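# Stack four magnet blocks from the heap into one tower

## Task

Pick four of the magnet blocks out of the heap and build a single tidy tower of them, each block sitting squarely on the one below, then open the gripper so nothing is being held at the end.

## Robot and tools

Robot: two 6-joint arms, left_arm and right_arm, each with a parallel two-finger gripper and a wrist camera (cam_left_wrist, cam_right_wrist, 504x504 fisheye). The arm bases sit at about (+0.035, +0.283, 0) for left_arm and (+0.043, -0.334, 0) for right_arm, both facing +x.

Scene frame: origin on the table top midway between the arms, +x out across the table, +z up, left_arm on the +y side. The names left and right do not refer to image sides. Each result's state line gives every gripper's end_effector_position (metres) and end_effector_quat_wxyz in this frame. That point lies between the finger pads, roughly 1 cm behind the fingertips. Reported positions can be slightly wrong, more so when the arm reaches far.

Gripper axes: fingers point along the gripper's own +z; they open and close along its y axis. All motion offsets are expressed in these gripper axes, not scene axes.

The 14-number row (used by execute_actions and move): first seven numbers for left_arm, then seven for right_arm, always all 14, each in [-1, 1]. Per arm: dx, dy, dz, rx, ry, rz, opening. dx..dz are a position offset and rx..rz a rotation vector offset, both in the gripper's own axes, where 1.0 equals 0.6 m or 180 degrees (so 0.1 is 6 cm or 18 degrees). These offsets are measured from the gripper pose shown in the latest result that displayed it (before any result in the scene, or for a second call in the same reply, from where the arm is when the action begins). They are not cumulative between rows. Opening is absolute, not an offset: +1 fully open (0.094 m), -1 closed.

execute_actions(actions, pictures): actions is a list with at most one element. An empty list just returns the state with pictures. {"rows": [...], "steps": n} plays up to 15 rows, one per 1/30 s control step, n between 3 and 15 (default 15); if rows run out the last row repeats. {"steps": n} without rows is a wait of up to 300 steps counted from the previous result. pictures true adds camera images. A refused call sends nothing.

move(target, speed): target is one 14-number row as above. Each gripper travels in a straight line toward its offset pose; both arms finish together in 0.5 to 10 s (cut off at 10 s). speed is m/s, 0.002 to 0.5, default 0.25; rotation is capped at twice that in rad/s. Openings are sent at the start. Paths ignore obstacles and the other arm. The result adds a move: line with the ending (done, off_target, moving, held, fault), any limits (paced = the sent pose was clipped; held = a safety check blocked steps, after which the arm may jump fast), and each gripper's remaining distance. Pictures are included.

wait(seconds): 0 to 10 s, sends nothing new, returns state with pictures.

zoom_image(camera, region): region [x0, y0, x1, y1] in pixels of that camera's latest image, origin top-left, at most 504 by 504.

read_manual(section): returns URDF licence text only; moves nothing.

finished_scene(scene): pass the current scene's number to end and grade it; cannot be undone. The tower must be built and stay standing with the gripper released.

Control behaviour: every step, the commanded pose is clipped to within 70 mm and 16 degrees of the measured pose, so large offsets take several actions; after an action the arm only continues to its last clipped pose, so check the result and send the remainder. Position wins over orientation when both cannot be met. Arms usually end a centimetre or more short, mostly low; zero offsets make an arm sag further. To hold an arm still, send in a reply's first call the offset back to where it should be, zeros in later calls, and aim higher if it keeps drooping. Zeros are not a pause; they pull the arm back to the reference pose.

Timing: each action's result is taken 3 steps before it ends; those steps run afterward while you compose the next call, and the simulation keeps running during that time. A Hand target line appears only when nothing is pending. Lines to watch: HELD (a step's command was not sent), pose unreachable (clearance check altered the command), FAULT, MOTOR HOT.

Gripping: grip_measured is the measured finger opening on the command scale (each gripper may read up to about 1 mm off). To hold a block, command about 0.03 below grip_measured; less squeezes more gently. Pad force tops out near 50-62 N.

Joint ranges (rad): waist -2.618 to 3.054, shoulder 0 to 3.142, elbow 0 to 3.142, wrist pitch and yaw -1.571 to 1.571, wrist roll -2.094 to 2.094. The elbow cannot fully straighten.

Heat: carrying loads warms motors; 75 °C warns, 90 °C stops that arm for 10 s, 100 °C makes it drop everything. Do not idle while holding.

Avoid: knocking or placing anything off the table (fails the task), letting the arms collide or push each other, fast contacts, pressing targets far past contact, dropping or slamming blocks. Occasional tugs on held parts or nudges to loose objects may occur; place blocks gently and confirm alignment with the cameras.

Each tool is called by a JSON object that holds its "name" and its "arguments", one argument or row to a line.

## Session

{"name": "execute_actions", "arguments": {
  "actions": []
}}

Scene clock: 0.00 s of 5800.00 s.
left_arm: end_effector_position=(+0.5488, +0.3793, +0.1896) grip_measured=+1.000 end_effector_quat_wxyz=(+0.310, +0.574, +0.743, +0.147) | right_arm: end_effector_position=(+0.1016, -0.4435, +0.1024) grip_measured=+1.000 end_effector_quat_wxyz=(+0.008, +0.986, +0.153, +0.059)
Joint positions: left_arm=[ 0.415  1.983  1.83  -0.78   0.316  1.499  0.094] | right_arm=[-1.246  0.929  0.766 -1.372 -0.115  1.58   0.094]
Joint velocities: left_arm=[-0.002 -0.007 -0.022  0.066 -0.007 -0.022  0.   ] | right_arm=[-0.007  0.002 -0.002  0.022 -0.022 -0.022  0.   ]
Hand target (left_arm): +0.548, +0.377, +0.194; +0.314, +0.573, +0.743, +0.145
Hand target (right_arm): +0.100, -0.445, +0.105; +0.013, +0.987, +0.153, +0.056

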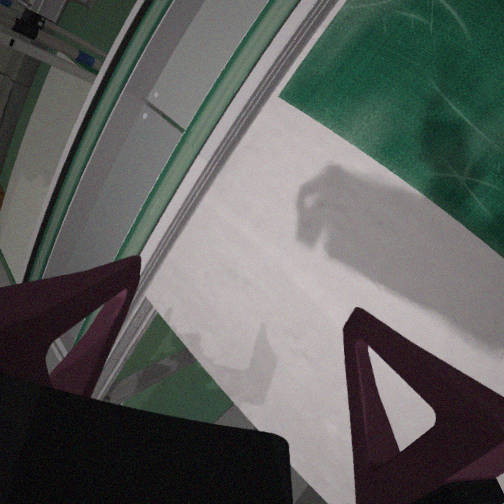

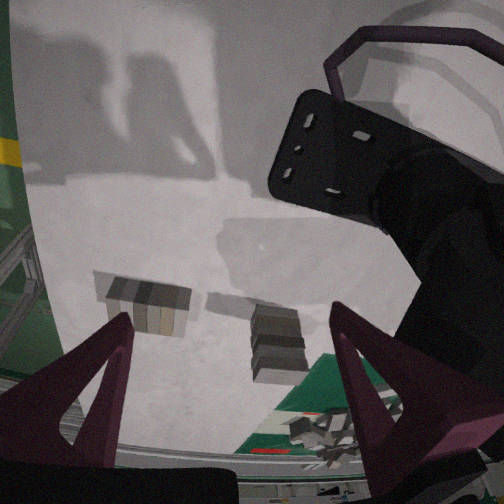

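{"name": "zoom_image", "arguments": {
  "camera": "cam_right_wrist",
  "region": [80, 240, 420, 504]
}}

Region (80, 240, 420, 504) of cam_right_wrist's 504x504 image, scaled by 1.482, with more detail than that image has; it fills the top 391 rows of this view, and the rest is white.

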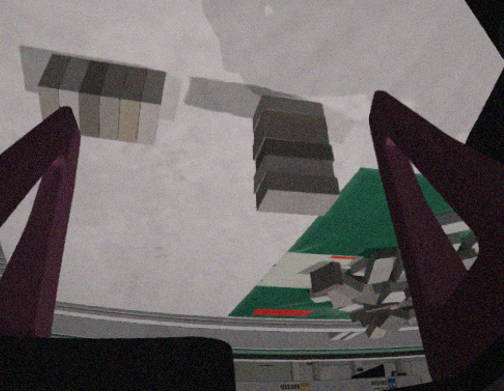

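{"name": "move", "arguments": {
  "target": [0.06,-0.32,-0.27,0,0,0,1,0.533,-0.17,-0.193,0.005,-0.038,0.098,1],
  "speed": 0.35
}}

Scene clock: 4.33 s of 5800.00 s.
left_arm: end_effector_position=(+0.3042, +0.3816, +0.2054) grip_measured=+1.000 end_effector_quat_wxyz=(+0.304, +0.578, +0.738, +0.170) | right_arm: end_effector_position=(+0.3575, -0.2547, +0.2400) grip_measured=+1.000 end_effector_quat_wxyz=(-0.216, +0.834, +0.472, +0.185)
Joint positions: left_arm=[ 0.767  1.132  1.063 -0.958  0.485  1.832  0.094] | right_arm=[-0.048  1.686  1.762 -1.56  -0.571  2.08   0.094]
Joint velocities: left_arm=[ 0.012 -0.002 -0.042 -0.007  0.007  0.051  0.   ] | right_arm=[ 0.007  0.012  0.002 -0.007 -0.022 -0.081  0.   ]
Hand target (left_arm): +0.296, +0.375, +0.199; +0.307, +0.575, +0.743, +0.151
Hand target (right_arm): +0.356, -0.253, +0.247; -0.219, +0.834, +0.470, +0.189
Off the commanded pose (left_arm): 0.016 m, 3 deg.
Off the commanded pose (right_arm): 0.012 m, 67 deg; orientation clipped at the last step of the last action.
joint sent to its limit (right arm) — the command would take joint 4 (wrist pitch) past its lower limit and joint 6 (wrist roll) past its upper limit, so those joints were sent only as far as their limits.
Kept back: nothing.
move: off_target (left_arm, right_arm); limits=paced
camera_calibration (this result's frames):
cam_left_wrist: T_world_to_cam=[[-0.680589, -0.516714, -0.519428, 0.504031], [-0.628675, 0.775937, 0.0518497, -0.0916268], [0.376252, 0.36184, -0.85294, 0.0414345], [0, 0, 0, 1]] pos_world=[0.269845, 0.316544, 0.3019]
cam_right_wrist: T_world_to_cam=[[-0.87318, 0.419092, 0.248836, 0.351905], [0.384626, 0.278914, 0.879926, -0.244659], [0.299366, 0.864042, -0.404735, 0.337362], [0, 0, 0, 1]] pos_world=[0.300384, -0.370737, 0.264258]

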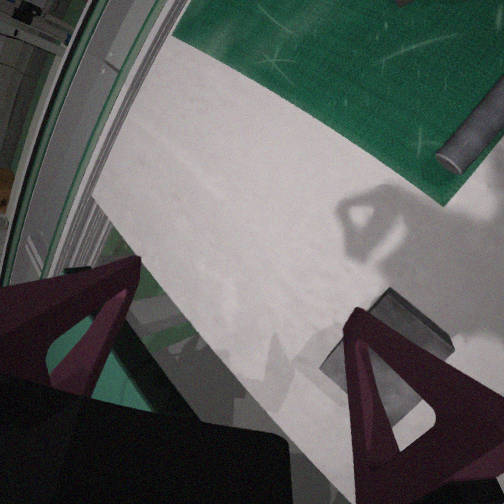

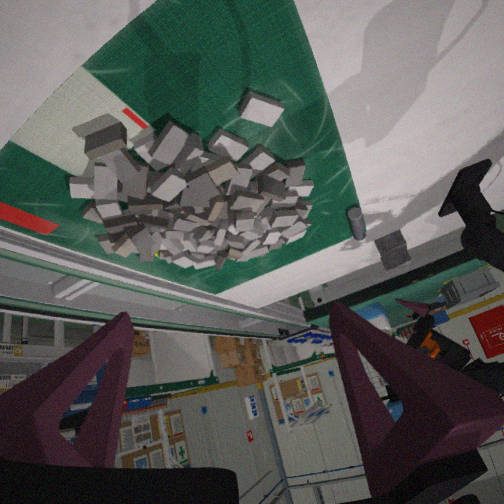

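{"name": "move", "arguments": {
  "target": [0,0,0,0,0,0,1,-0.023,-0.042,0.135,-0.014,-0.185,-0.167,1],
  "speed": 0.35
}}

{"name": "zoom_image", "arguments": {
  "camera": "cam_right_wrist",
  "region": [0, 100, 400, 480]
}}

Scene clock: 6.33 s of 5800.00 s.
left_arm: end_effector_position=(+0.3038, +0.3818, +0.2051) grip_measured=+1.000 end_effector_quat_wxyz=(+0.303, +0.579, +0.738, +0.170) | right_arm: end_effector_position=(+0.3387, -0.2097, +0.1719) grip_measured=+1.000 end_effector_quat_wxyz=(-0.010, +0.712, +0.702, +0.006)
Joint positions: left_arm=[ 0.767  1.132  1.063 -0.96   0.483  1.835  0.094] | right_arm=[ 0.393  1.765  1.695 -1.497 -0.023  1.967  0.094]
Joint velocities: left_arm=[-0.017  0.022 -0.012 -0.037 -0.037 -0.051  0.   ] | right_arm=[-0.002 -0.012  0.022  0.022  0.007  0.022  0.   ]
Hand target (left_arm): +0.304, +0.382, +0.205; +0.304, +0.578, +0.738, +0.170
Hand target (right_arm): +0.337, -0.213, +0.168; -0.003, +0.708, +0.707, -0.006
Off the commanded pose (left_arm): 0.000 m, 0 deg.
Off the commanded pose (right_arm): 0.003 m, 1 deg.
Kept back: nothing.
move: done
camera_calibration (this result's frames):
cam_left_wrist: T_world_to_cam=[[-0.682, -0.515231, -0.51905, 0.50347], [-0.627988, 0.776309, 0.0545417, -0.0928221], [0.374842, 0.363155, -0.853002, 0.0411977], [0, 0, 0, 1]] pos_world=[0.269633, 0.316501, 0.30153]
cam_right_wrist: T_world_to_cam=[[-0.996657, 0.0115615, 0.0808789, 0.31882], [0.0555035, 0.822243, 0.566423, 0.0892624], [-0.0599534, 0.569018, -0.820136, 0.407756], [0, 0, 0, 1]] pos_world=[0.337246, -0.309102, 0.25807]

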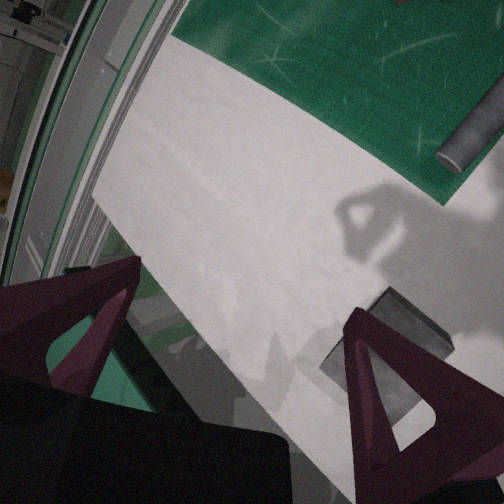

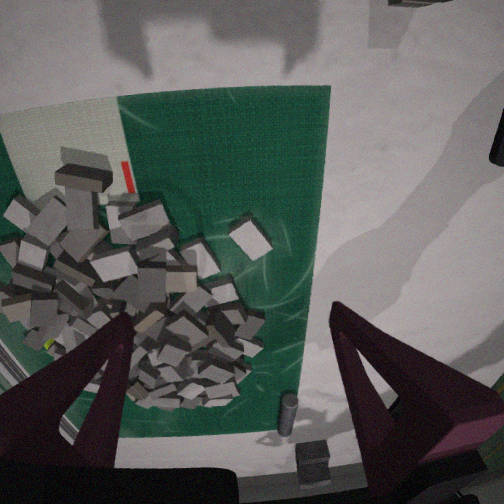

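Region (0, 100, 400, 480) of cam_right_wrist's 504x504 image, scaled by 1.260, with more detail than that image has; it fills the top 479 rows of this view, and the rest is white.

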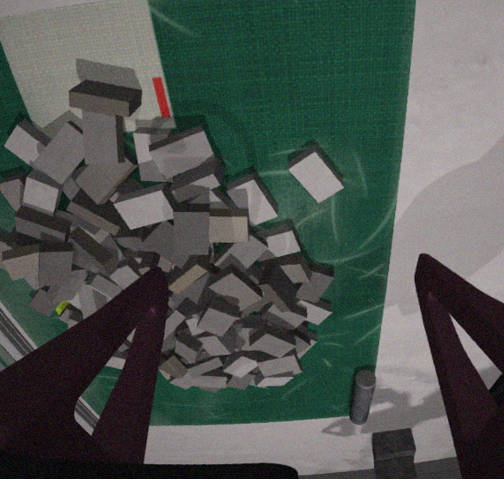

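{"name": "move", "arguments": {
  "target": [0,0,0,0,0,0,1,0.05,0.09,0.08,0,0,0,1]
}}

{"name": "zoom_image", "arguments": {
  "camera": "cam_right_wrist",
  "region": [60, 100, 400, 400]
}}

Scene clock: 7.53 s of 5800.00 s.
left_arm: end_effector_position=(+0.3037, +0.3820, +0.2049) grip_measured=+1.000 end_effector_quat_wxyz=(+0.302, +0.579, +0.738, +0.171) | right_arm: end_effector_position=(+0.3895, -0.1859, +0.1157) grip_measured=+1.000 end_effector_quat_wxyz=(-0.016, +0.713, +0.701, -0.009)
Joint positions: left_arm=[ 0.767  1.132  1.063 -0.96   0.481  1.835  0.094] | right_arm=[ 0.401  2.008  1.792 -1.385 -0.023  1.977  0.094]
Joint velocities: left_arm=[-0.007  0.002 -0.017  0.11  -0.037 -0.051  0.   ] | right_arm=[ 0.022 -0.007  0.007  0.11   0.022  0.066  0.   ]
Hand target (left_arm): +0.304, +0.382, +0.205; +0.303, +0.579, +0.738, +0.170
Hand target (right_arm): +0.394, -0.180, +0.126; -0.010, +0.712, +0.702, +0.006
Off the commanded pose (left_arm): 0.000 m, 0 deg.
Off the commanded pose (right_arm): 0.011 m, 2 deg.
Kept back: nothing.
move: off_target (right_arm)
camera_calibration (this result's frames):
cam_left_wrist: T_world_to_cam=[[-0.682001, -0.515222, -0.519058, 0.503469], [-0.628698, 0.775619, 0.056172, -0.0929671], [0.37365, 0.36464, -0.852891, 0.040792], [0, 0, 0, 1]] pos_world=[0.269676, 0.316631, 0.301343]
cam_right_wrist: T_world_to_cam=[[-0.993637, 0.0150331, 0.111619, 0.369622], [0.074796, 0.829028, 0.554183, 0.0938956], [-0.0842041, 0.559005, -0.824877, 0.359333], [0, 0, 0, 1]] pos_world=[0.390504, -0.284268, 0.203114]

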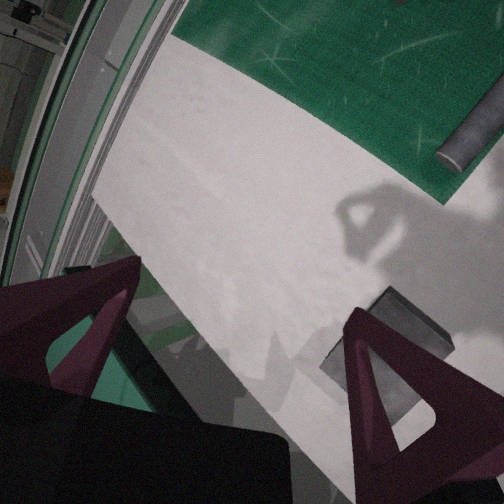

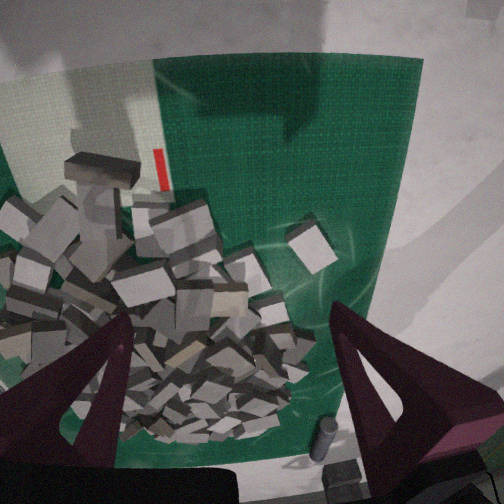

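Region (60, 100, 400, 400) of cam_right_wrist's 504x504 image, scaled by 1.482, with more detail than that image has; it fills the top 445 rows of this view, and the rest is white.

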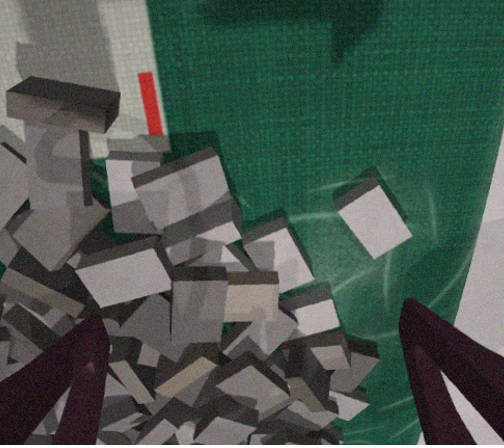

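{"name": "move", "arguments": {
  "target": [0,0,0,0,0,0,1,0.052,0.105,0.035,0,0,-0.572,0],
  "speed": 0.45
}}

Scene clock: 10.50 s of 5800.00 s.
left_arm: end_effector_position=(+0.3036, +0.3823, +0.2048) grip_measured=+1.000 end_effector_quat_wxyz=(+0.301, +0.579, +0.738, +0.171) | right_arm: end_effector_position=(+0.4499, -0.1611, +0.0887) grip_measured=+0.002 end_effector_quat_wxyz=(-0.027, -0.096, +0.995, +0.004)
Joint positions: left_arm=[ 0.767  1.132  1.063 -0.96   0.479  1.835  0.094] | right_arm=[ 0.401  2.339  2.211 -1.492 -0.023  0.197  0.047]
Joint velocities: left_arm=[-0.007 -0.012  0.002  0.051 -0.007  0.022  0.   ] | right_arm=[-0.002  0.027 -0.002  0.037  0.007 -0.037 -0.   ]
Hand target (left_arm): +0.304, +0.382, +0.205; +0.302, +0.579, +0.738, +0.171
Hand target (right_arm): +0.453, -0.156, +0.094; -0.017, -0.105, +0.994, +0.007
Off the commanded pose (left_arm): 0.000 m, 0 deg.
Off the commanded pose (right_arm): 0.007 m, 1 deg.
Kept back: nothing.
move: done
camera_calibration (this result's frames):
cam_left_wrist: T_world_to_cam=[[-0.682001, -0.515215, -0.519065, 0.503469], [-0.629263, 0.775064, 0.0574761, -0.0930824], [0.372696, 0.365827, -0.8528, 0.0404673], [0, 0, 0, 1]] pos_world=[0.269711, 0.316735, 0.301193]
cam_right_wrist: T_world_to_cam=[[0.194896, -0.978861, 0.0620298, -0.258157], [-0.79693, -0.121171, 0.591794, 0.31949], [-0.571767, -0.164772, -0.803699, 0.429121], [0, 0, 0, 1]] pos_world=[0.550283, -0.14328, 0.171826]

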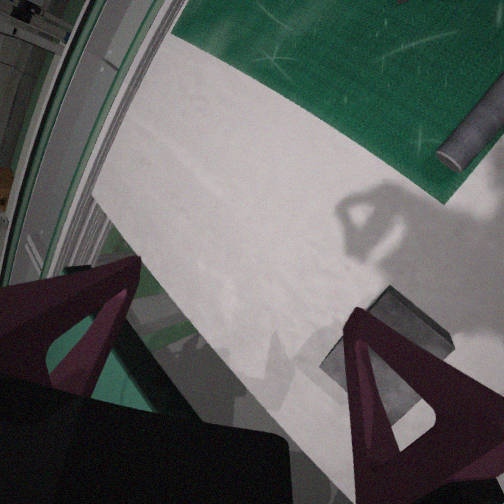

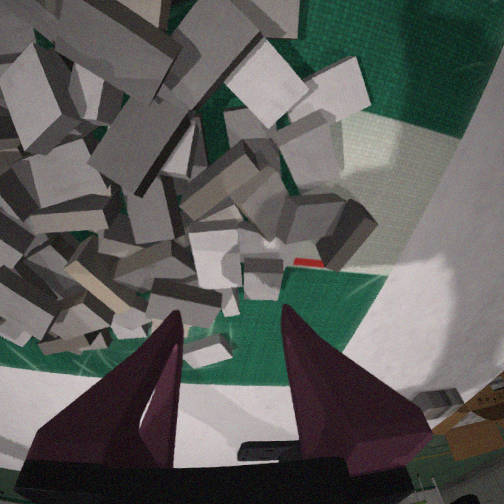

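{"name": "move", "arguments": {
  "target": [0,0,0,0,0,0,1,-0.012,0.02,0.04,0,-0.02,0,-0.1],
  "speed": 0.1
}}

Scene clock: 11.77 s of 5800.00 s.
left_arm: end_effector_position=(+0.3035, +0.3826, +0.2047) grip_measured=+1.000 end_effector_quat_wxyz=(+0.300, +0.579, +0.739, +0.171) | right_arm: end_effector_position=(+0.4523, -0.1511, +0.0558) grip_measured=-0.098 end_effector_quat_wxyz=(-0.012, -0.095, +0.995, +0.008)
Joint positions: left_arm=[ 0.767  1.132  1.063 -0.96   0.478  1.835  0.094] | right_arm=[ 0.42   2.323  2.054 -1.32  -0.022  0.219  0.042]
Joint velocities: left_arm=[ 0.002 -0.007 -0.012  0.037  0.007  0.022  0.   ] | right_arm=[-0.027  0.002 -0.007  0.022 -0.022  0.007 -0.001]
Hand target (left_arm): +0.304, +0.382, +0.205; +0.301, +0.579, +0.738, +0.171
Hand target (right_arm): +0.454, -0.149, +0.064; +0.004, -0.096, +0.995, +0.007
Off the commanded pose (left_arm): 0.000 m, 0 deg.
Off the commanded pose (right_arm): 0.009 m, 2 deg.
Kept back: nothing.
move: done
camera_calibration (this result's frames):
cam_left_wrist: T_world_to_cam=[[-0.682001, -0.515206, -0.519073, 0.503468], [-0.629968, 0.774368, 0.059106, -0.093226], [0.371502, 0.36731, -0.852684, 0.0400611], [0, 0, 0, 1]] pos_world=[0.269754, 0.316866, 0.301006]
cam_right_wrist: T_world_to_cam=[[0.190967, -0.979907, 0.0575705, -0.244912], [-0.814061, -0.125329, 0.567096, 0.350616], [-0.548486, -0.155162, -0.821637, 0.397682], [0, 0, 0, 1]] pos_world=[0.550316, -0.134344, 0.142017]

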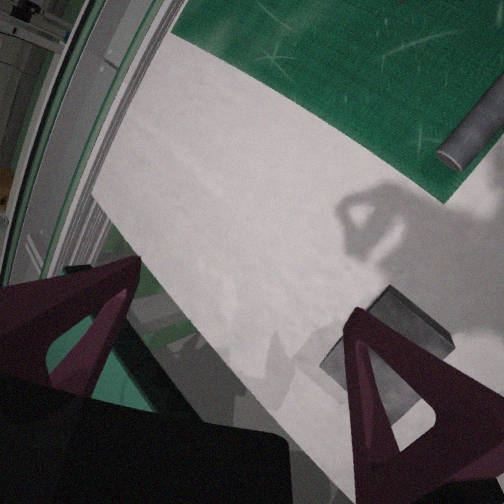

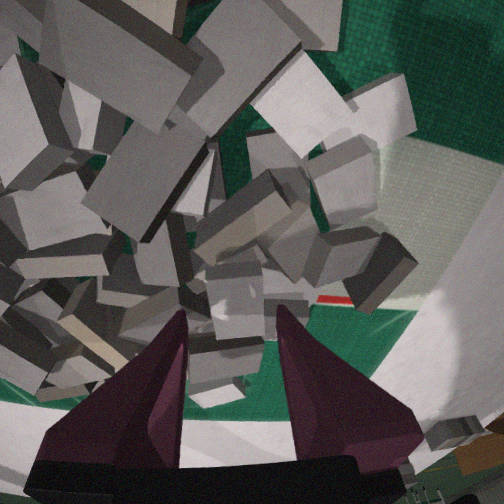

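{"name": "move", "arguments": {
  "target": [0,0,0,0,0,0,1,-0.004,-0.002,0.017,0,-0.012,0,-0.2],
  "speed": 0.05
}}

Scene clock: 12.70 s of 5800.00 s.
left_arm: end_effector_position=(+0.3034, +0.3829, +0.2046) grip_measured=+1.000 end_effector_quat_wxyz=(+0.300, +0.578, +0.739, +0.172) | right_arm: end_effector_position=(+0.4526, -0.1525, +0.0468) grip_measured=-0.198 end_effector_quat_wxyz=(-0.002, -0.095, +0.995, +0.007)
Joint positions: left_arm=[ 0.767  1.132  1.063 -0.96   0.476  1.835  0.094] | right_arm=[ 0.419  2.302  1.982 -1.251 -0.015  0.219  0.038]
Joint velocities: left_arm=[-0.007  0.007 -0.027  0.022  0.037  0.037  0.   ] | right_arm=[ 0.002  0.007 -0.017  0.007 -0.037  0.022 -0.001]
Hand target (left_arm): +0.303, +0.383, +0.205; +0.300, +0.579, +0.739, +0.171
Hand target (right_arm): +0.455, -0.152, +0.045; +0.006, -0.095, +0.995, +0.009
Off the commanded pose (left_arm): 0.000 m, 0 deg.
Off the commanded pose (right_arm): 0.003 m, 1 deg.
Kept back: nothing.
move: done
camera_calibration (this result's frames):
cam_left_wrist: T_world_to_cam=[[-0.682002, -0.515197, -0.519081, 0.503467], [-0.630671, 0.77367, 0.0607358, -0.0933688], [0.370307, 0.368792, -0.852564, 0.0396547], [0, 0, 0, 1]] pos_world=[0.269796, 0.316997, 0.30082]
cam_right_wrist: T_world_to_cam=[[0.189117, -0.980077, 0.0606877, -0.245216], [-0.825148, -0.12511, 0.550888, 0.361623], [-0.532321, -0.154259, -0.832369, 0.383526], [0, 0, 0, 1]] pos_world=[0.548926, -0.135926, 0.134903]

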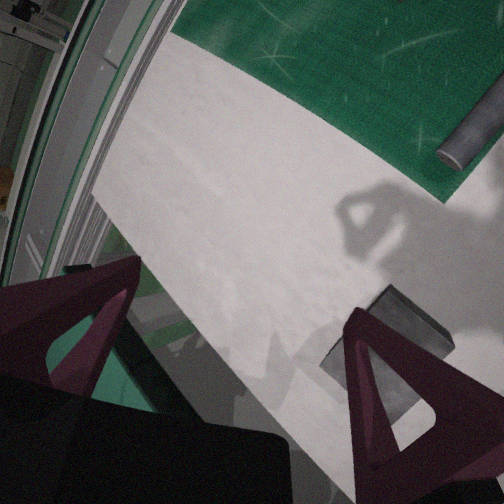

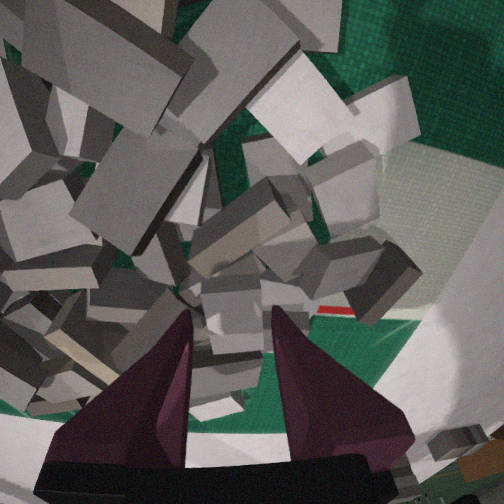

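{"name": "move", "arguments": {
  "target": [0,0,0,0,0,0,1,0,0,0.015,0,0,0,-0.2],
  "speed": 0.04
}}

Scene clock: 13.63 s of 5800.00 s.
left_arm: end_effector_position=(+0.3033, +0.3831, +0.2045) grip_measured=+1.000 end_effector_quat_wxyz=(+0.299, +0.578, +0.739, +0.172) | right_arm: end_effector_position=(+0.4526, -0.1525, +0.0469) grip_measured=-0.198 end_effector_quat_wxyz=(-0.002, -0.095, +0.995, +0.007)
Joint positions: left_arm=[ 0.767  1.132  1.063 -0.96   0.474  1.835  0.094] | right_arm=[ 0.419  2.301  1.982 -1.251 -0.015  0.219  0.038]
Joint velocities: left_arm=[-0.027 -0.002 -0.002 -0.095 -0.022  0.007  0.   ] | right_arm=[-0.002 -0.012 -0.017 -0.007 -0.066  0.022  0.001]
Hand target (left_arm): +0.303, +0.383, +0.205; +0.300, +0.578, +0.739, +0.172
Hand target (right_arm): +0.453, -0.153, +0.038; -0.002, -0.095, +0.995, +0.007
Off the commanded pose (left_arm): 0.000 m, 0 deg.
Off the commanded pose (right_arm): 0.009 m, 0 deg.
Kept back: nothing.
move: done
camera_calibration (this result's frames):
cam_left_wrist: T_world_to_cam=[[-0.682002, -0.51519, -0.519088, 0.503467], [-0.631232, 0.773109, 0.0620394, -0.0934824], [0.36935, 0.369976, -0.852466, 0.0393293], [0, 0, 0, 1]] pos_world=[0.26983, 0.317102, 0.30067]
cam_right_wrist: T_world_to_cam=[[0.189096, -0.980087, 0.0606051, -0.245204], [-0.825341, -0.125194, 0.550581, 0.361691], [-0.532029, -0.154133, -0.832579, 0.38349], [0, 0, 0, 1]] pos_world=[0.548913, -0.135931, 0.135007]

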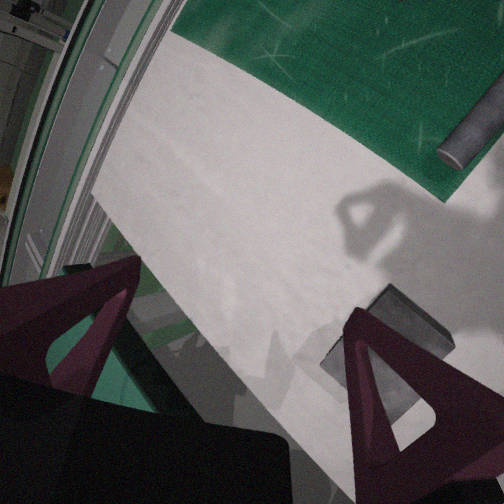

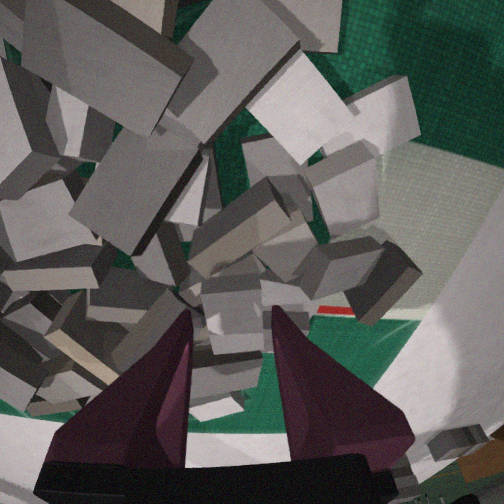

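Blocked or stiction. Try closing.

{"name": "move", "arguments": {
  "target": [0,0,0,0,0,0,1,0,0,0.005,0,0,0,-0.52]
}}

{"name": "zoom_image", "arguments": {
  "camera": "cam_right_wrist",
  "region": [130, 220, 350, 420]
}}

Scene clock: 14.57 s of 5800.00 s.
left_arm: end_effector_position=(+0.3031, +0.3834, +0.2043) grip_measured=+1.000 end_effector_quat_wxyz=(+0.298, +0.578, +0.740, +0.172) | right_arm: end_effector_position=(+0.4526, -0.1529, +0.0469) grip_measured=-0.492 end_effector_quat_wxyz=(-0.002, -0.095, +0.995, +0.006)
Joint positions: left_arm=[ 0.767  1.132  1.063 -0.96   0.472  1.835  0.094] | right_arm=[ 0.419  2.301  1.982 -1.251 -0.013  0.219  0.024]
Joint velocities: left_arm=[-0.002  0.002  0.002 -0.037 -0.037 -0.037  0.   ] | right_arm=[ 0.002  0.002  0.007 -0.051  0.007 -0.051 -0.   ]
Hand target (left_arm): +0.303, +0.383, +0.204; +0.299, +0.578, +0.739, +0.172
Hand target (right_arm): +0.453, -0.153, +0.044; -0.002, -0.095, +0.995, +0.007
Off the commanded pose (left_arm): 0.000 m, 0 deg.
Off the commanded pose (right_arm): 0.003 m, 0 deg.
Kept back: nothing.
move: done
camera_calibration (this result's frames):
cam_left_wrist: T_world_to_cam=[[-0.682003, -0.515181, -0.519096, 0.503466], [-0.631931, 0.772405, 0.0636687, -0.0936238], [0.368152, 0.371455, -0.852341, 0.0389224], [0, 0, 0, 1]] pos_world=[0.269872, 0.317234, 0.300483]
cam_right_wrist: T_world_to_cam=[[0.189465, -0.979888, 0.0626277, -0.245807], [-0.825329, -0.124378, 0.550784, 0.361722], [-0.531917, -0.156043, -0.832295, 0.38305], [0, 0, 0, 1]] pos_world=[0.548862, -0.136101, 0.134974]

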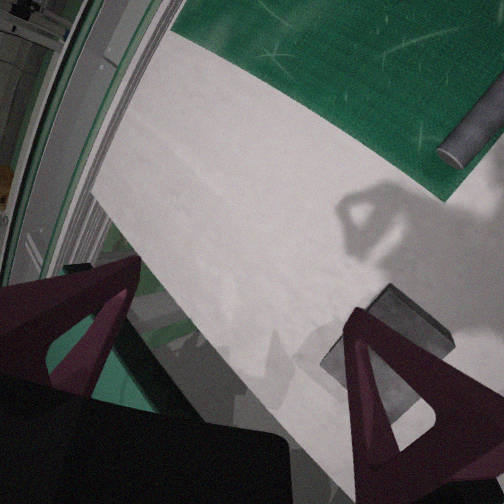

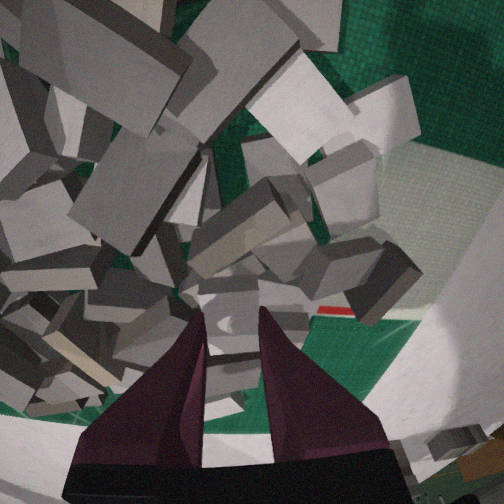

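Region (130, 220, 350, 420) of cam_right_wrist's 504x504 image, scaled by 2.291, with more detail than that image has; it fills the top 458 rows of this view, and the rest is white.

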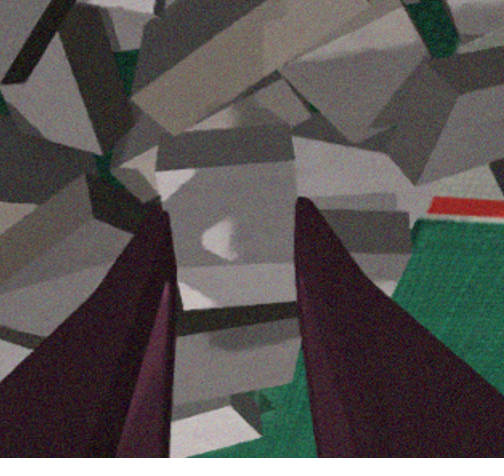

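Gripped. Lift.

{"name": "move", "arguments": {
  "target": [0,0,0,0,0,0,1,0,0,-0.09,0,0,0,-0.525],
  "speed": 0.08
}}

Scene clock: 16.03 s of 5800.00 s.
left_arm: end_effector_position=(+0.3031, +0.3836, +0.2042) grip_measured=+1.000 end_effector_quat_wxyz=(+0.297, +0.578, +0.740, +0.173) | right_arm: end_effector_position=(+0.4470, -0.1553, +0.0948) grip_measured=-0.492 end_effector_quat_wxyz=(-0.012, -0.095, +0.995, +0.003)
Joint positions: left_arm=[ 0.767  1.132  1.063 -0.96   0.471  1.835  0.094] | right_arm=[ 0.419  2.301  2.172 -1.463 -0.013  0.219  0.024]
Joint velocities: left_arm=[-0.012  0.017 -0.012 -0.022  0.051 -0.051  0.   ] | right_arm=[ 0.012 -0.007  0.022  0.022  0.007 -0.022  0.   ]
Hand target (left_arm): +0.303, +0.383, +0.204; +0.298, +0.578, +0.740, +0.172
Hand target (right_arm): +0.452, -0.153, +0.101; -0.002, -0.095, +0.995, +0.006
Off the commanded pose (left_arm): 0.000 m, 0 deg.
Off the commanded pose (right_arm): 0.009 m, 1 deg.
Kept back: nothing.
move: done
camera_calibration (this result's frames):
cam_left_wrist: T_world_to_cam=[[-0.682003, -0.515174, -0.519103, 0.503466], [-0.632488, 0.77184, 0.0649719, -0.0937363], [0.367193, 0.372638, -0.852239, 0.0385966], [0, 0, 0, 1]] pos_world=[0.269906, 0.317339, 0.300334]
cam_right_wrist: T_world_to_cam=[[0.190738, -0.979336, 0.0672298, -0.251038], [-0.814366, -0.119623, 0.567889, 0.324662], [-0.548112, -0.163068, -0.820355, 0.424598], [0, 0, 0, 1]] pos_world=[0.545003, -0.137775, 0.180826]

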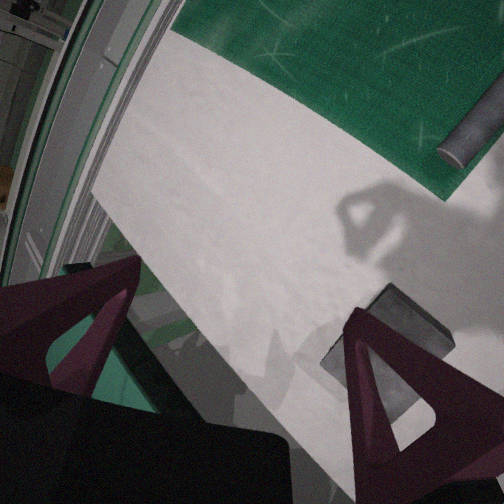

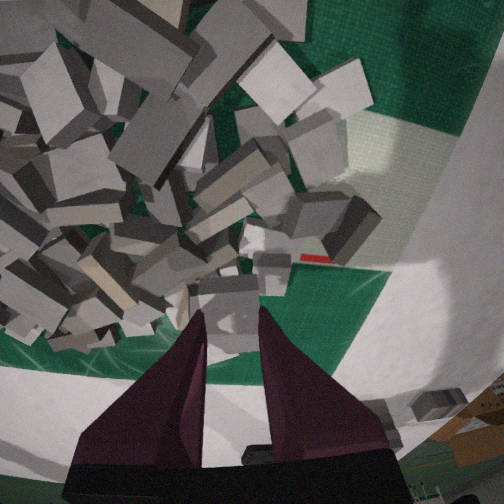

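{"name": "move", "arguments": {
  "target": [0,0,0,0,0,0,1,0.205,0.036,0.01,0,0,0.383,-0.525],
  "speed": 0.3
}}

Scene clock: 18.90 s of 5800.00 s.
left_arm: end_effector_position=(+0.3029, +0.3839, +0.2041) grip_measured=+1.000 end_effector_quat_wxyz=(+0.297, +0.578, +0.740, +0.173) | right_arm: end_effector_position=(+0.3239, -0.1592, +0.0825) grip_measured=-0.491 end_effector_quat_wxyz=(-0.019, +0.486, +0.874, -0.013)
Joint positions: left_arm=[ 0.767  1.132  1.063 -0.96   0.469  1.835  0.094] | right_arm=[ 0.553  1.849  1.442 -1.206 -0.021  1.557  0.024]
Joint velocities: left_arm=[ 0.007  0.002 -0.002  0.022  0.037  0.022  0.   ] | right_arm=[-0.012  0.007 -0.002  0.007 -0.007  0.007  0.   ]
Hand target (left_arm): +0.303, +0.384, +0.204; +0.297, +0.578, +0.740, +0.173
Hand target (right_arm): +0.321, -0.158, +0.089; -0.012, +0.485, +0.874, -0.006
Off the commanded pose (left_arm): 0.000 m, 0 deg.
Off the commanded pose (right_arm): 0.010 m, 1 deg.
Kept back: nothing.
move: done
camera_calibration (this result's frames):
cam_left_wrist: T_world_to_cam=[[-0.682004, -0.515165, -0.519111, 0.503465], [-0.633183, 0.771132, 0.0666008, -0.0938763], [0.365993, 0.374114, -0.852108, 0.0381892], [0, 0, 0, 1]] pos_world=[0.269947, 0.317471, 0.300148]
cam_right_wrist: T_world_to_cam=[[-0.842007, -0.526611, 0.117071, 0.17194], [-0.380372, 0.733429, 0.563382, 0.226492], [-0.382546, 0.429841, -0.81786, 0.386976], [0, 0, 0, 1]] pos_world=[0.378962, -0.241909, 0.168762]

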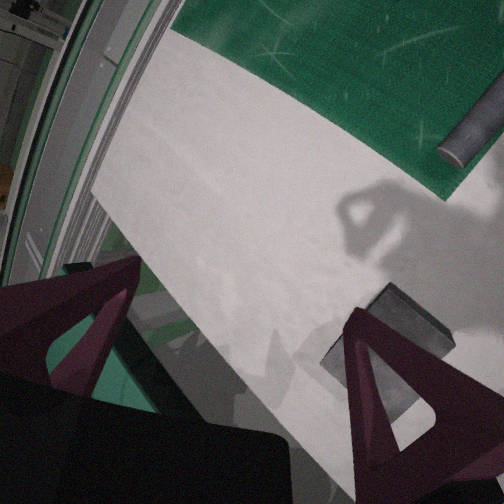

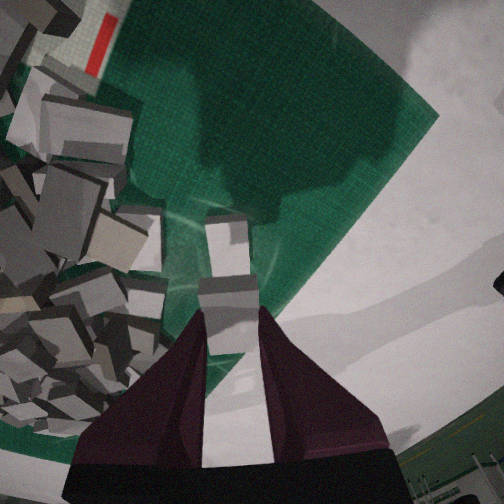

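{"name": "move", "arguments": {
  "target": [0,0,0,0,0,0,1,0.004,0,0.055,-0.013,-0.007,0,-0.525],
  "speed": 0.08
}}

{"name": "zoom_image", "arguments": {
  "camera": "cam_right_wrist",
  "region": [130, 200, 350, 400]
}}

Scene clock: 20.13 s of 5800.00 s.
left_arm: end_effector_position=(+0.3028, +0.3841, +0.2040) grip_measured=+1.000 end_effector_quat_wxyz=(+0.296, +0.578, +0.740, +0.173) | right_arm: end_effector_position=(+0.3223, -0.1570, +0.0478) grip_measured=-0.491 end_effector_quat_wxyz=(-0.011, +0.487, +0.873, +0.001)
Joint positions: left_arm=[ 0.767  1.132  1.063 -0.96   0.467  1.835  0.094] | right_arm=[ 0.562  1.849  1.301 -1.033 -0.02   1.569  0.024]
Joint velocities: left_arm=[ 0.007  0.012 -0.022  0.022  0.051  0.007  0.   ] | right_arm=[-0.012 -0.002 -0.007 -0.037  0.007  0.037 -0.001]
Hand target (left_arm): +0.303, +0.384, +0.204; +0.297, +0.578, +0.740, +0.173
Hand target (right_arm): +0.322, -0.158, +0.049; +0.000, +0.485, +0.874, -0.001
Off the commanded pose (left_arm): 0.000 m, 0 deg.
Off the commanded pose (right_arm): 0.002 m, 1 deg.
Kept back: nothing.
move: done
camera_calibration (this result's frames):
cam_left_wrist: T_world_to_cam=[[-0.682004, -0.515157, -0.519118, 0.503464], [-0.633737, 0.770563, 0.0679037, -0.0939877], [0.365032, 0.375295, -0.852001, 0.0378631], [0, 0, 0, 1]] pos_world=[0.26998, 0.317577, 0.299999]
cam_right_wrist: T_world_to_cam=[[-0.846461, -0.525673, 0.0846832, 0.178951], [-0.394154, 0.725557, 0.564101, 0.246952], [-0.357975, 0.444111, -0.821352, 0.351494], [0, 0, 0, 1]] pos_world=[0.374638, -0.24121, 0.13424]

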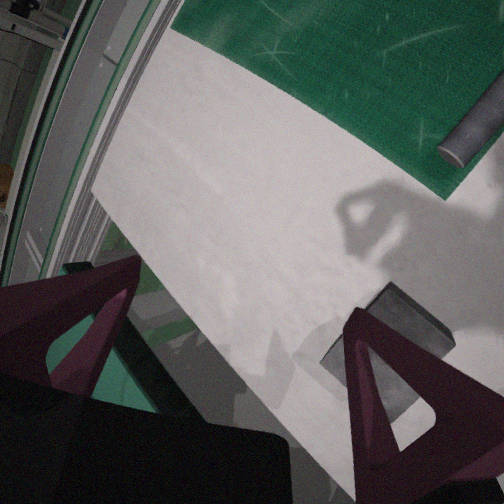

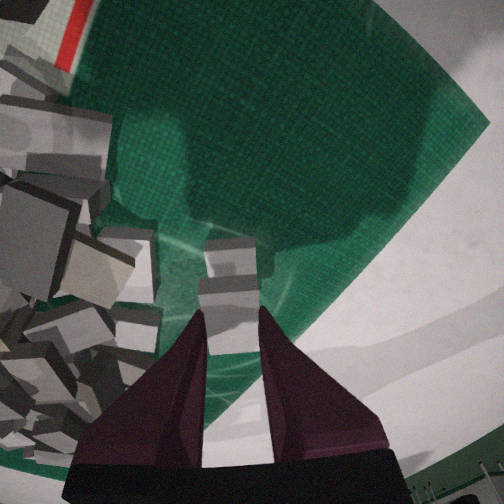

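Region (130, 200, 350, 400) of cam_right_wrist's 504x504 image, scaled by 2.291, with more detail than that image has; it fills the top 458 rows of this view, and the rest is white.

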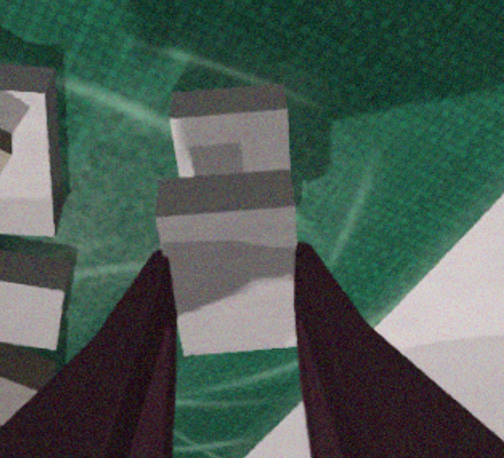

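{"name": "move", "arguments": {
  "target": [0,0,0,0,0,0,1,-0.003,-0.001,0.022,0,-0.005,0,-0.525],
  "speed": 0.04
}}

{"name": "zoom_image", "arguments": {
  "camera": "cam_right_wrist",
  "region": [130, 200, 350, 400]
}}

Scene clock: 21.17 s of 5800.00 s.
left_arm: end_effector_position=(+0.3027, +0.3844, +0.2039) grip_measured=+1.000 end_effector_quat_wxyz=(+0.295, +0.578, +0.741, +0.174) | right_arm: end_effector_position=(+0.3235, -0.1562, +0.0374) grip_measured=-0.491 end_effector_quat_wxyz=(-0.010, +0.487, +0.873, +0.003)
Joint positions: left_arm=[ 0.767  1.132  1.063 -0.96   0.465  1.835  0.094] | right_arm=[ 0.562  1.861  1.274 -0.987 -0.02   1.569  0.024]
Joint velocities: left_arm=[-0.002  0.007 -0.007 -0.11   0.081  0.007  0.   ] | right_arm=[-0.017  0.022 -0.002  0.081  0.066  0.022  0.   ]
Hand target (left_arm): +0.303, +0.384, +0.204; +0.296, +0.578, +0.741, +0.173
Hand target (right_arm): +0.323, -0.159, +0.035; -0.004, +0.487, +0.874, -0.003
Off the commanded pose (left_arm): 0.000 m, 0 deg.
Off the commanded pose (right_arm): 0.004 m, 1 deg.
Kept back: nothing.
move: done
camera_calibration (this result's frames):
cam_left_wrist: T_world_to_cam=[[-0.682005, -0.515148, -0.519126, 0.503464], [-0.634427, 0.769849, 0.0695321, -0.0941263], [0.363829, 0.376769, -0.851865, 0.0374552], [0, 0, 0, 1]] pos_world=[0.270021, 0.31771, 0.299813]
cam_right_wrist: T_world_to_cam=[[-0.84686, -0.525919, 0.0789803, 0.18153], [-0.396903, 0.723864, 0.564348, 0.253382], [-0.353972, 0.446576, -0.82175, 0.342143], [0, 0, 0, 1]] pos_world=[0.375407, -0.240737, 0.123823]

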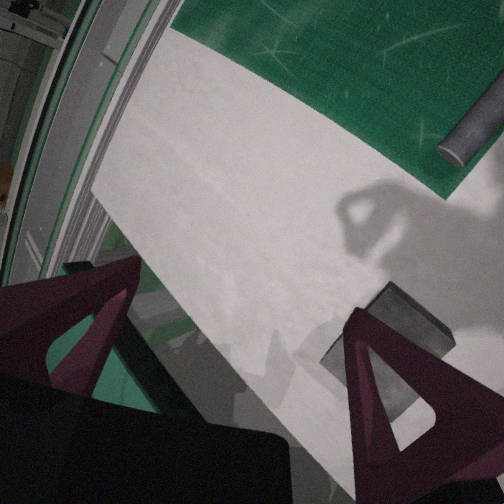

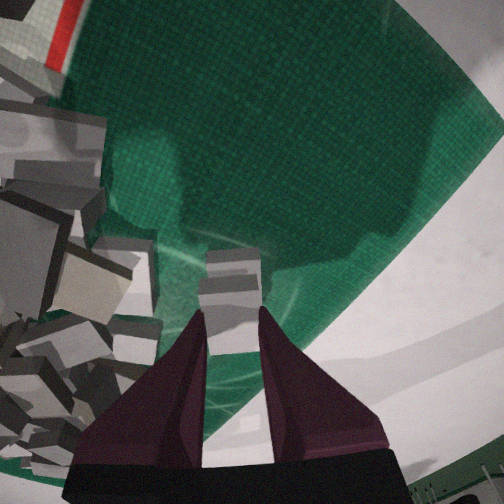

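Region (130, 200, 350, 400) of cam_right_wrist's 504x504 image, scaled by 2.291, with more detail than that image has; it fills the top 458 rows of this view, and the rest is white.

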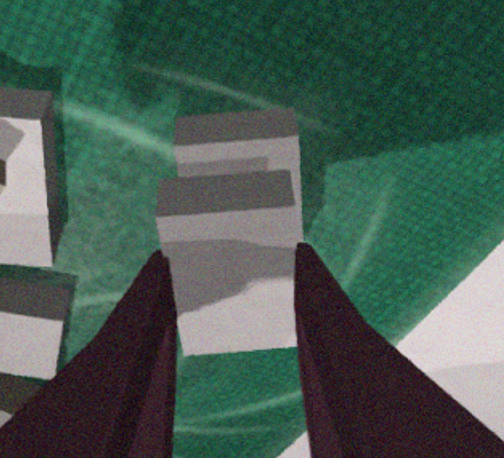

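{"name": "move", "arguments": {
  "target": [0,0,0,0,0,0,1,-0.006,-0.006,0.008,0,-0.004,0,-0.525],
  "speed": 0.04
}}

{"name": "zoom_image", "arguments": {
  "camera": "cam_right_wrist",
  "region": [130, 200, 350, 400]
}}

Scene clock: 22.13 s of 5800.00 s.
left_arm: end_effector_position=(+0.3026, +0.3847, +0.2038) grip_measured=+1.000 end_effector_quat_wxyz=(+0.294, +0.578, +0.741, +0.174) | right_arm: end_effector_position=(+0.3218, -0.1573, +0.0330) grip_measured=-0.491 end_effector_quat_wxyz=(-0.010, +0.487, +0.873, +0.003)
Joint positions: left_arm=[ 0.767  1.132  1.063 -0.96   0.464  1.835  0.094] | right_arm=[ 0.562  1.861  1.255 -0.97  -0.02   1.569  0.024]
Joint velocities: left_arm=[-0.012  0.002 -0.002 -0.095 -0.007 -0.095  0.   ] | right_arm=[ 0.002  0.012  0.002  0.051 -0.037 -0.051 -0.001]
Hand target (left_arm): +0.303, +0.384, +0.204; +0.295, +0.578, +0.741, +0.174
Hand target (right_arm): +0.322, -0.161, +0.033; -0.004, +0.487, +0.873, +0.000
Off the commanded pose (left_arm): 0.000 m, 0 deg.
Off the commanded pose (right_arm): 0.004 m, 1 deg.
Kept back: nothing.
move: done
camera_calibration (this result's frames):
cam_left_wrist: T_world_to_cam=[[-0.682005, -0.515141, -0.519133, 0.503463], [-0.634978, 0.769276, 0.0708346, -0.0942366], [0.362866, 0.377947, -0.851753, 0.0371287], [0, 0, 0, 1]] pos_world=[0.270053, 0.317816, 0.299664]
cam_right_wrist: T_world_to_cam=[[-0.846756, -0.525855, 0.0805014, 0.179787], [-0.39617, 0.724315, 0.564284, 0.255795], [-0.35504, 0.445919, -0.821647, 0.338614], [0, 0, 0, 1]] pos_world=[0.373796, -0.241729, 0.119407]

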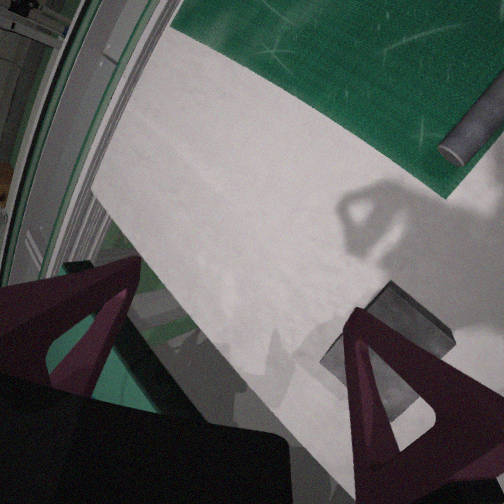

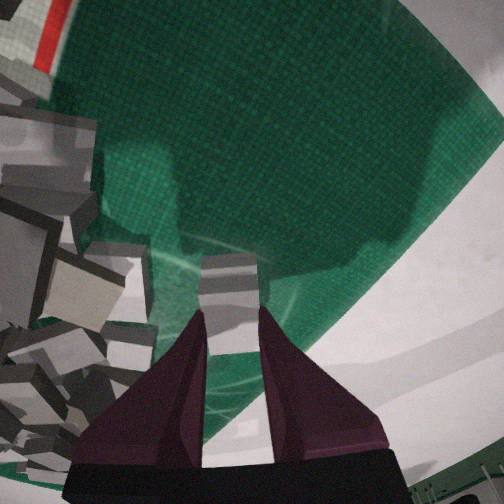

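Region (130, 200, 350, 400) of cam_right_wrist's 504x504 image, scaled by 2.291, with more detail than that image has; it fills the top 458 rows of this view, and the rest is white.

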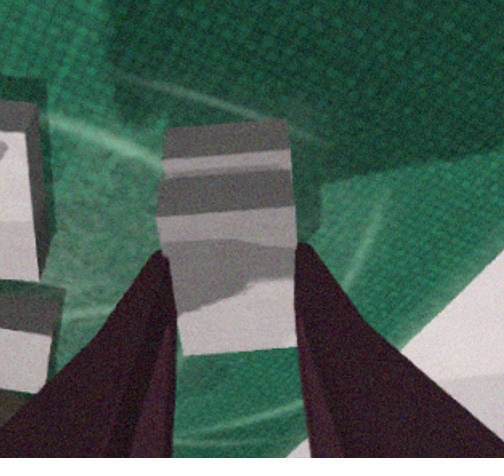

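{"name": "move", "arguments": {
  "target": [0,0,0,0,0,0,1,-0.004,0,0.012,0,0,0,-0.525],
  "speed": 0.03
}}

{"name": "zoom_image", "arguments": {
  "camera": "cam_right_wrist",
  "region": [130, 200, 350, 400]
}}

Scene clock: 23.07 s of 5800.00 s.
left_arm: end_effector_position=(+0.3025, +0.3849, +0.2037) grip_measured=+1.000 end_effector_quat_wxyz=(+0.294, +0.578, +0.741, +0.174) | right_arm: end_effector_position=(+0.3262, -0.1545, +0.0330) grip_measured=-0.491 end_effector_quat_wxyz=(-0.005, +0.487, +0.873, +0.012)
Joint positions: left_arm=[ 0.767  1.132  1.063 -0.96   0.462  1.835  0.094] | right_arm=[ 0.562  1.861  1.255 -0.949 -0.02   1.569  0.024]
Joint velocities: left_arm=[-0.002 -0.007  0.002 -0.051 -0.007 -0.022  0.   ] | right_arm=[-0.012 -0.017  0.002 -0.007 -0.007  0.007  0.   ]
Hand target (left_arm): +0.303, +0.385, +0.204; +0.294, +0.578, +0.741, +0.174
Hand target (right_arm): +0.323, -0.159, +0.026; -0.010, +0.487, +0.873, +0.003
Off the commanded pose (left_arm): 0.000 m, 0 deg.
Off the commanded pose (right_arm): 0.009 m, 1 deg.
Kept back: nothing.
move: done
camera_calibration (this result's frames):
cam_left_wrist: T_world_to_cam=[[-0.682005, -0.515134, -0.519139, 0.503463], [-0.635527, 0.768701, 0.072137, -0.0943464], [0.361902, 0.379125, -0.85164, 0.0368021], [0, 0, 0, 1]] pos_world=[0.270086, 0.317922, 0.299515]
cam_right_wrist: T_world_to_cam=[[-0.848012, -0.526662, 0.05919, 0.186067], [-0.406333, 0.717804, 0.565376, 0.257773], [-0.340249, 0.455395, -0.822707, 0.335634], [0, 0, 0, 1]] pos_world=[0.376728, -0.239882, 0.119376]

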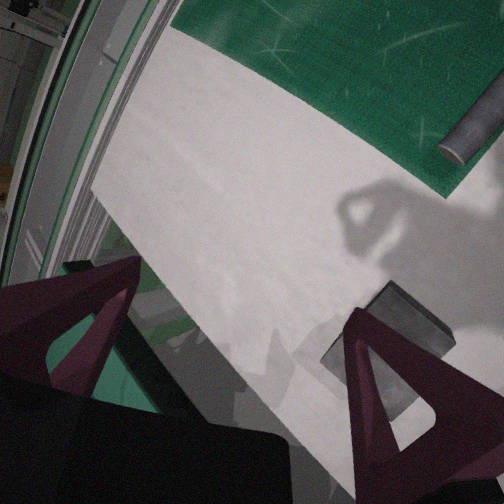

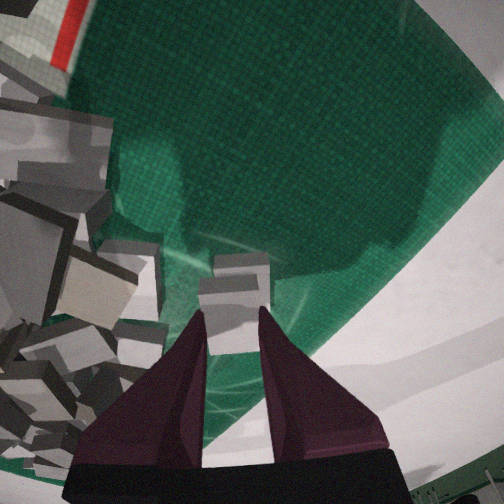

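Region (130, 200, 350, 400) of cam_right_wrist's 504x504 image, scaled by 2.291, with more detail than that image has; it fills the top 458 rows of this view, and the rest is white.

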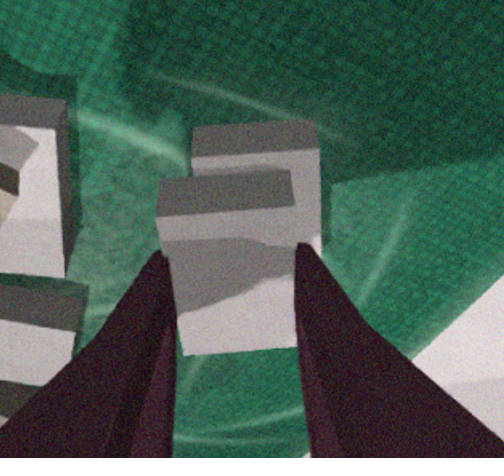

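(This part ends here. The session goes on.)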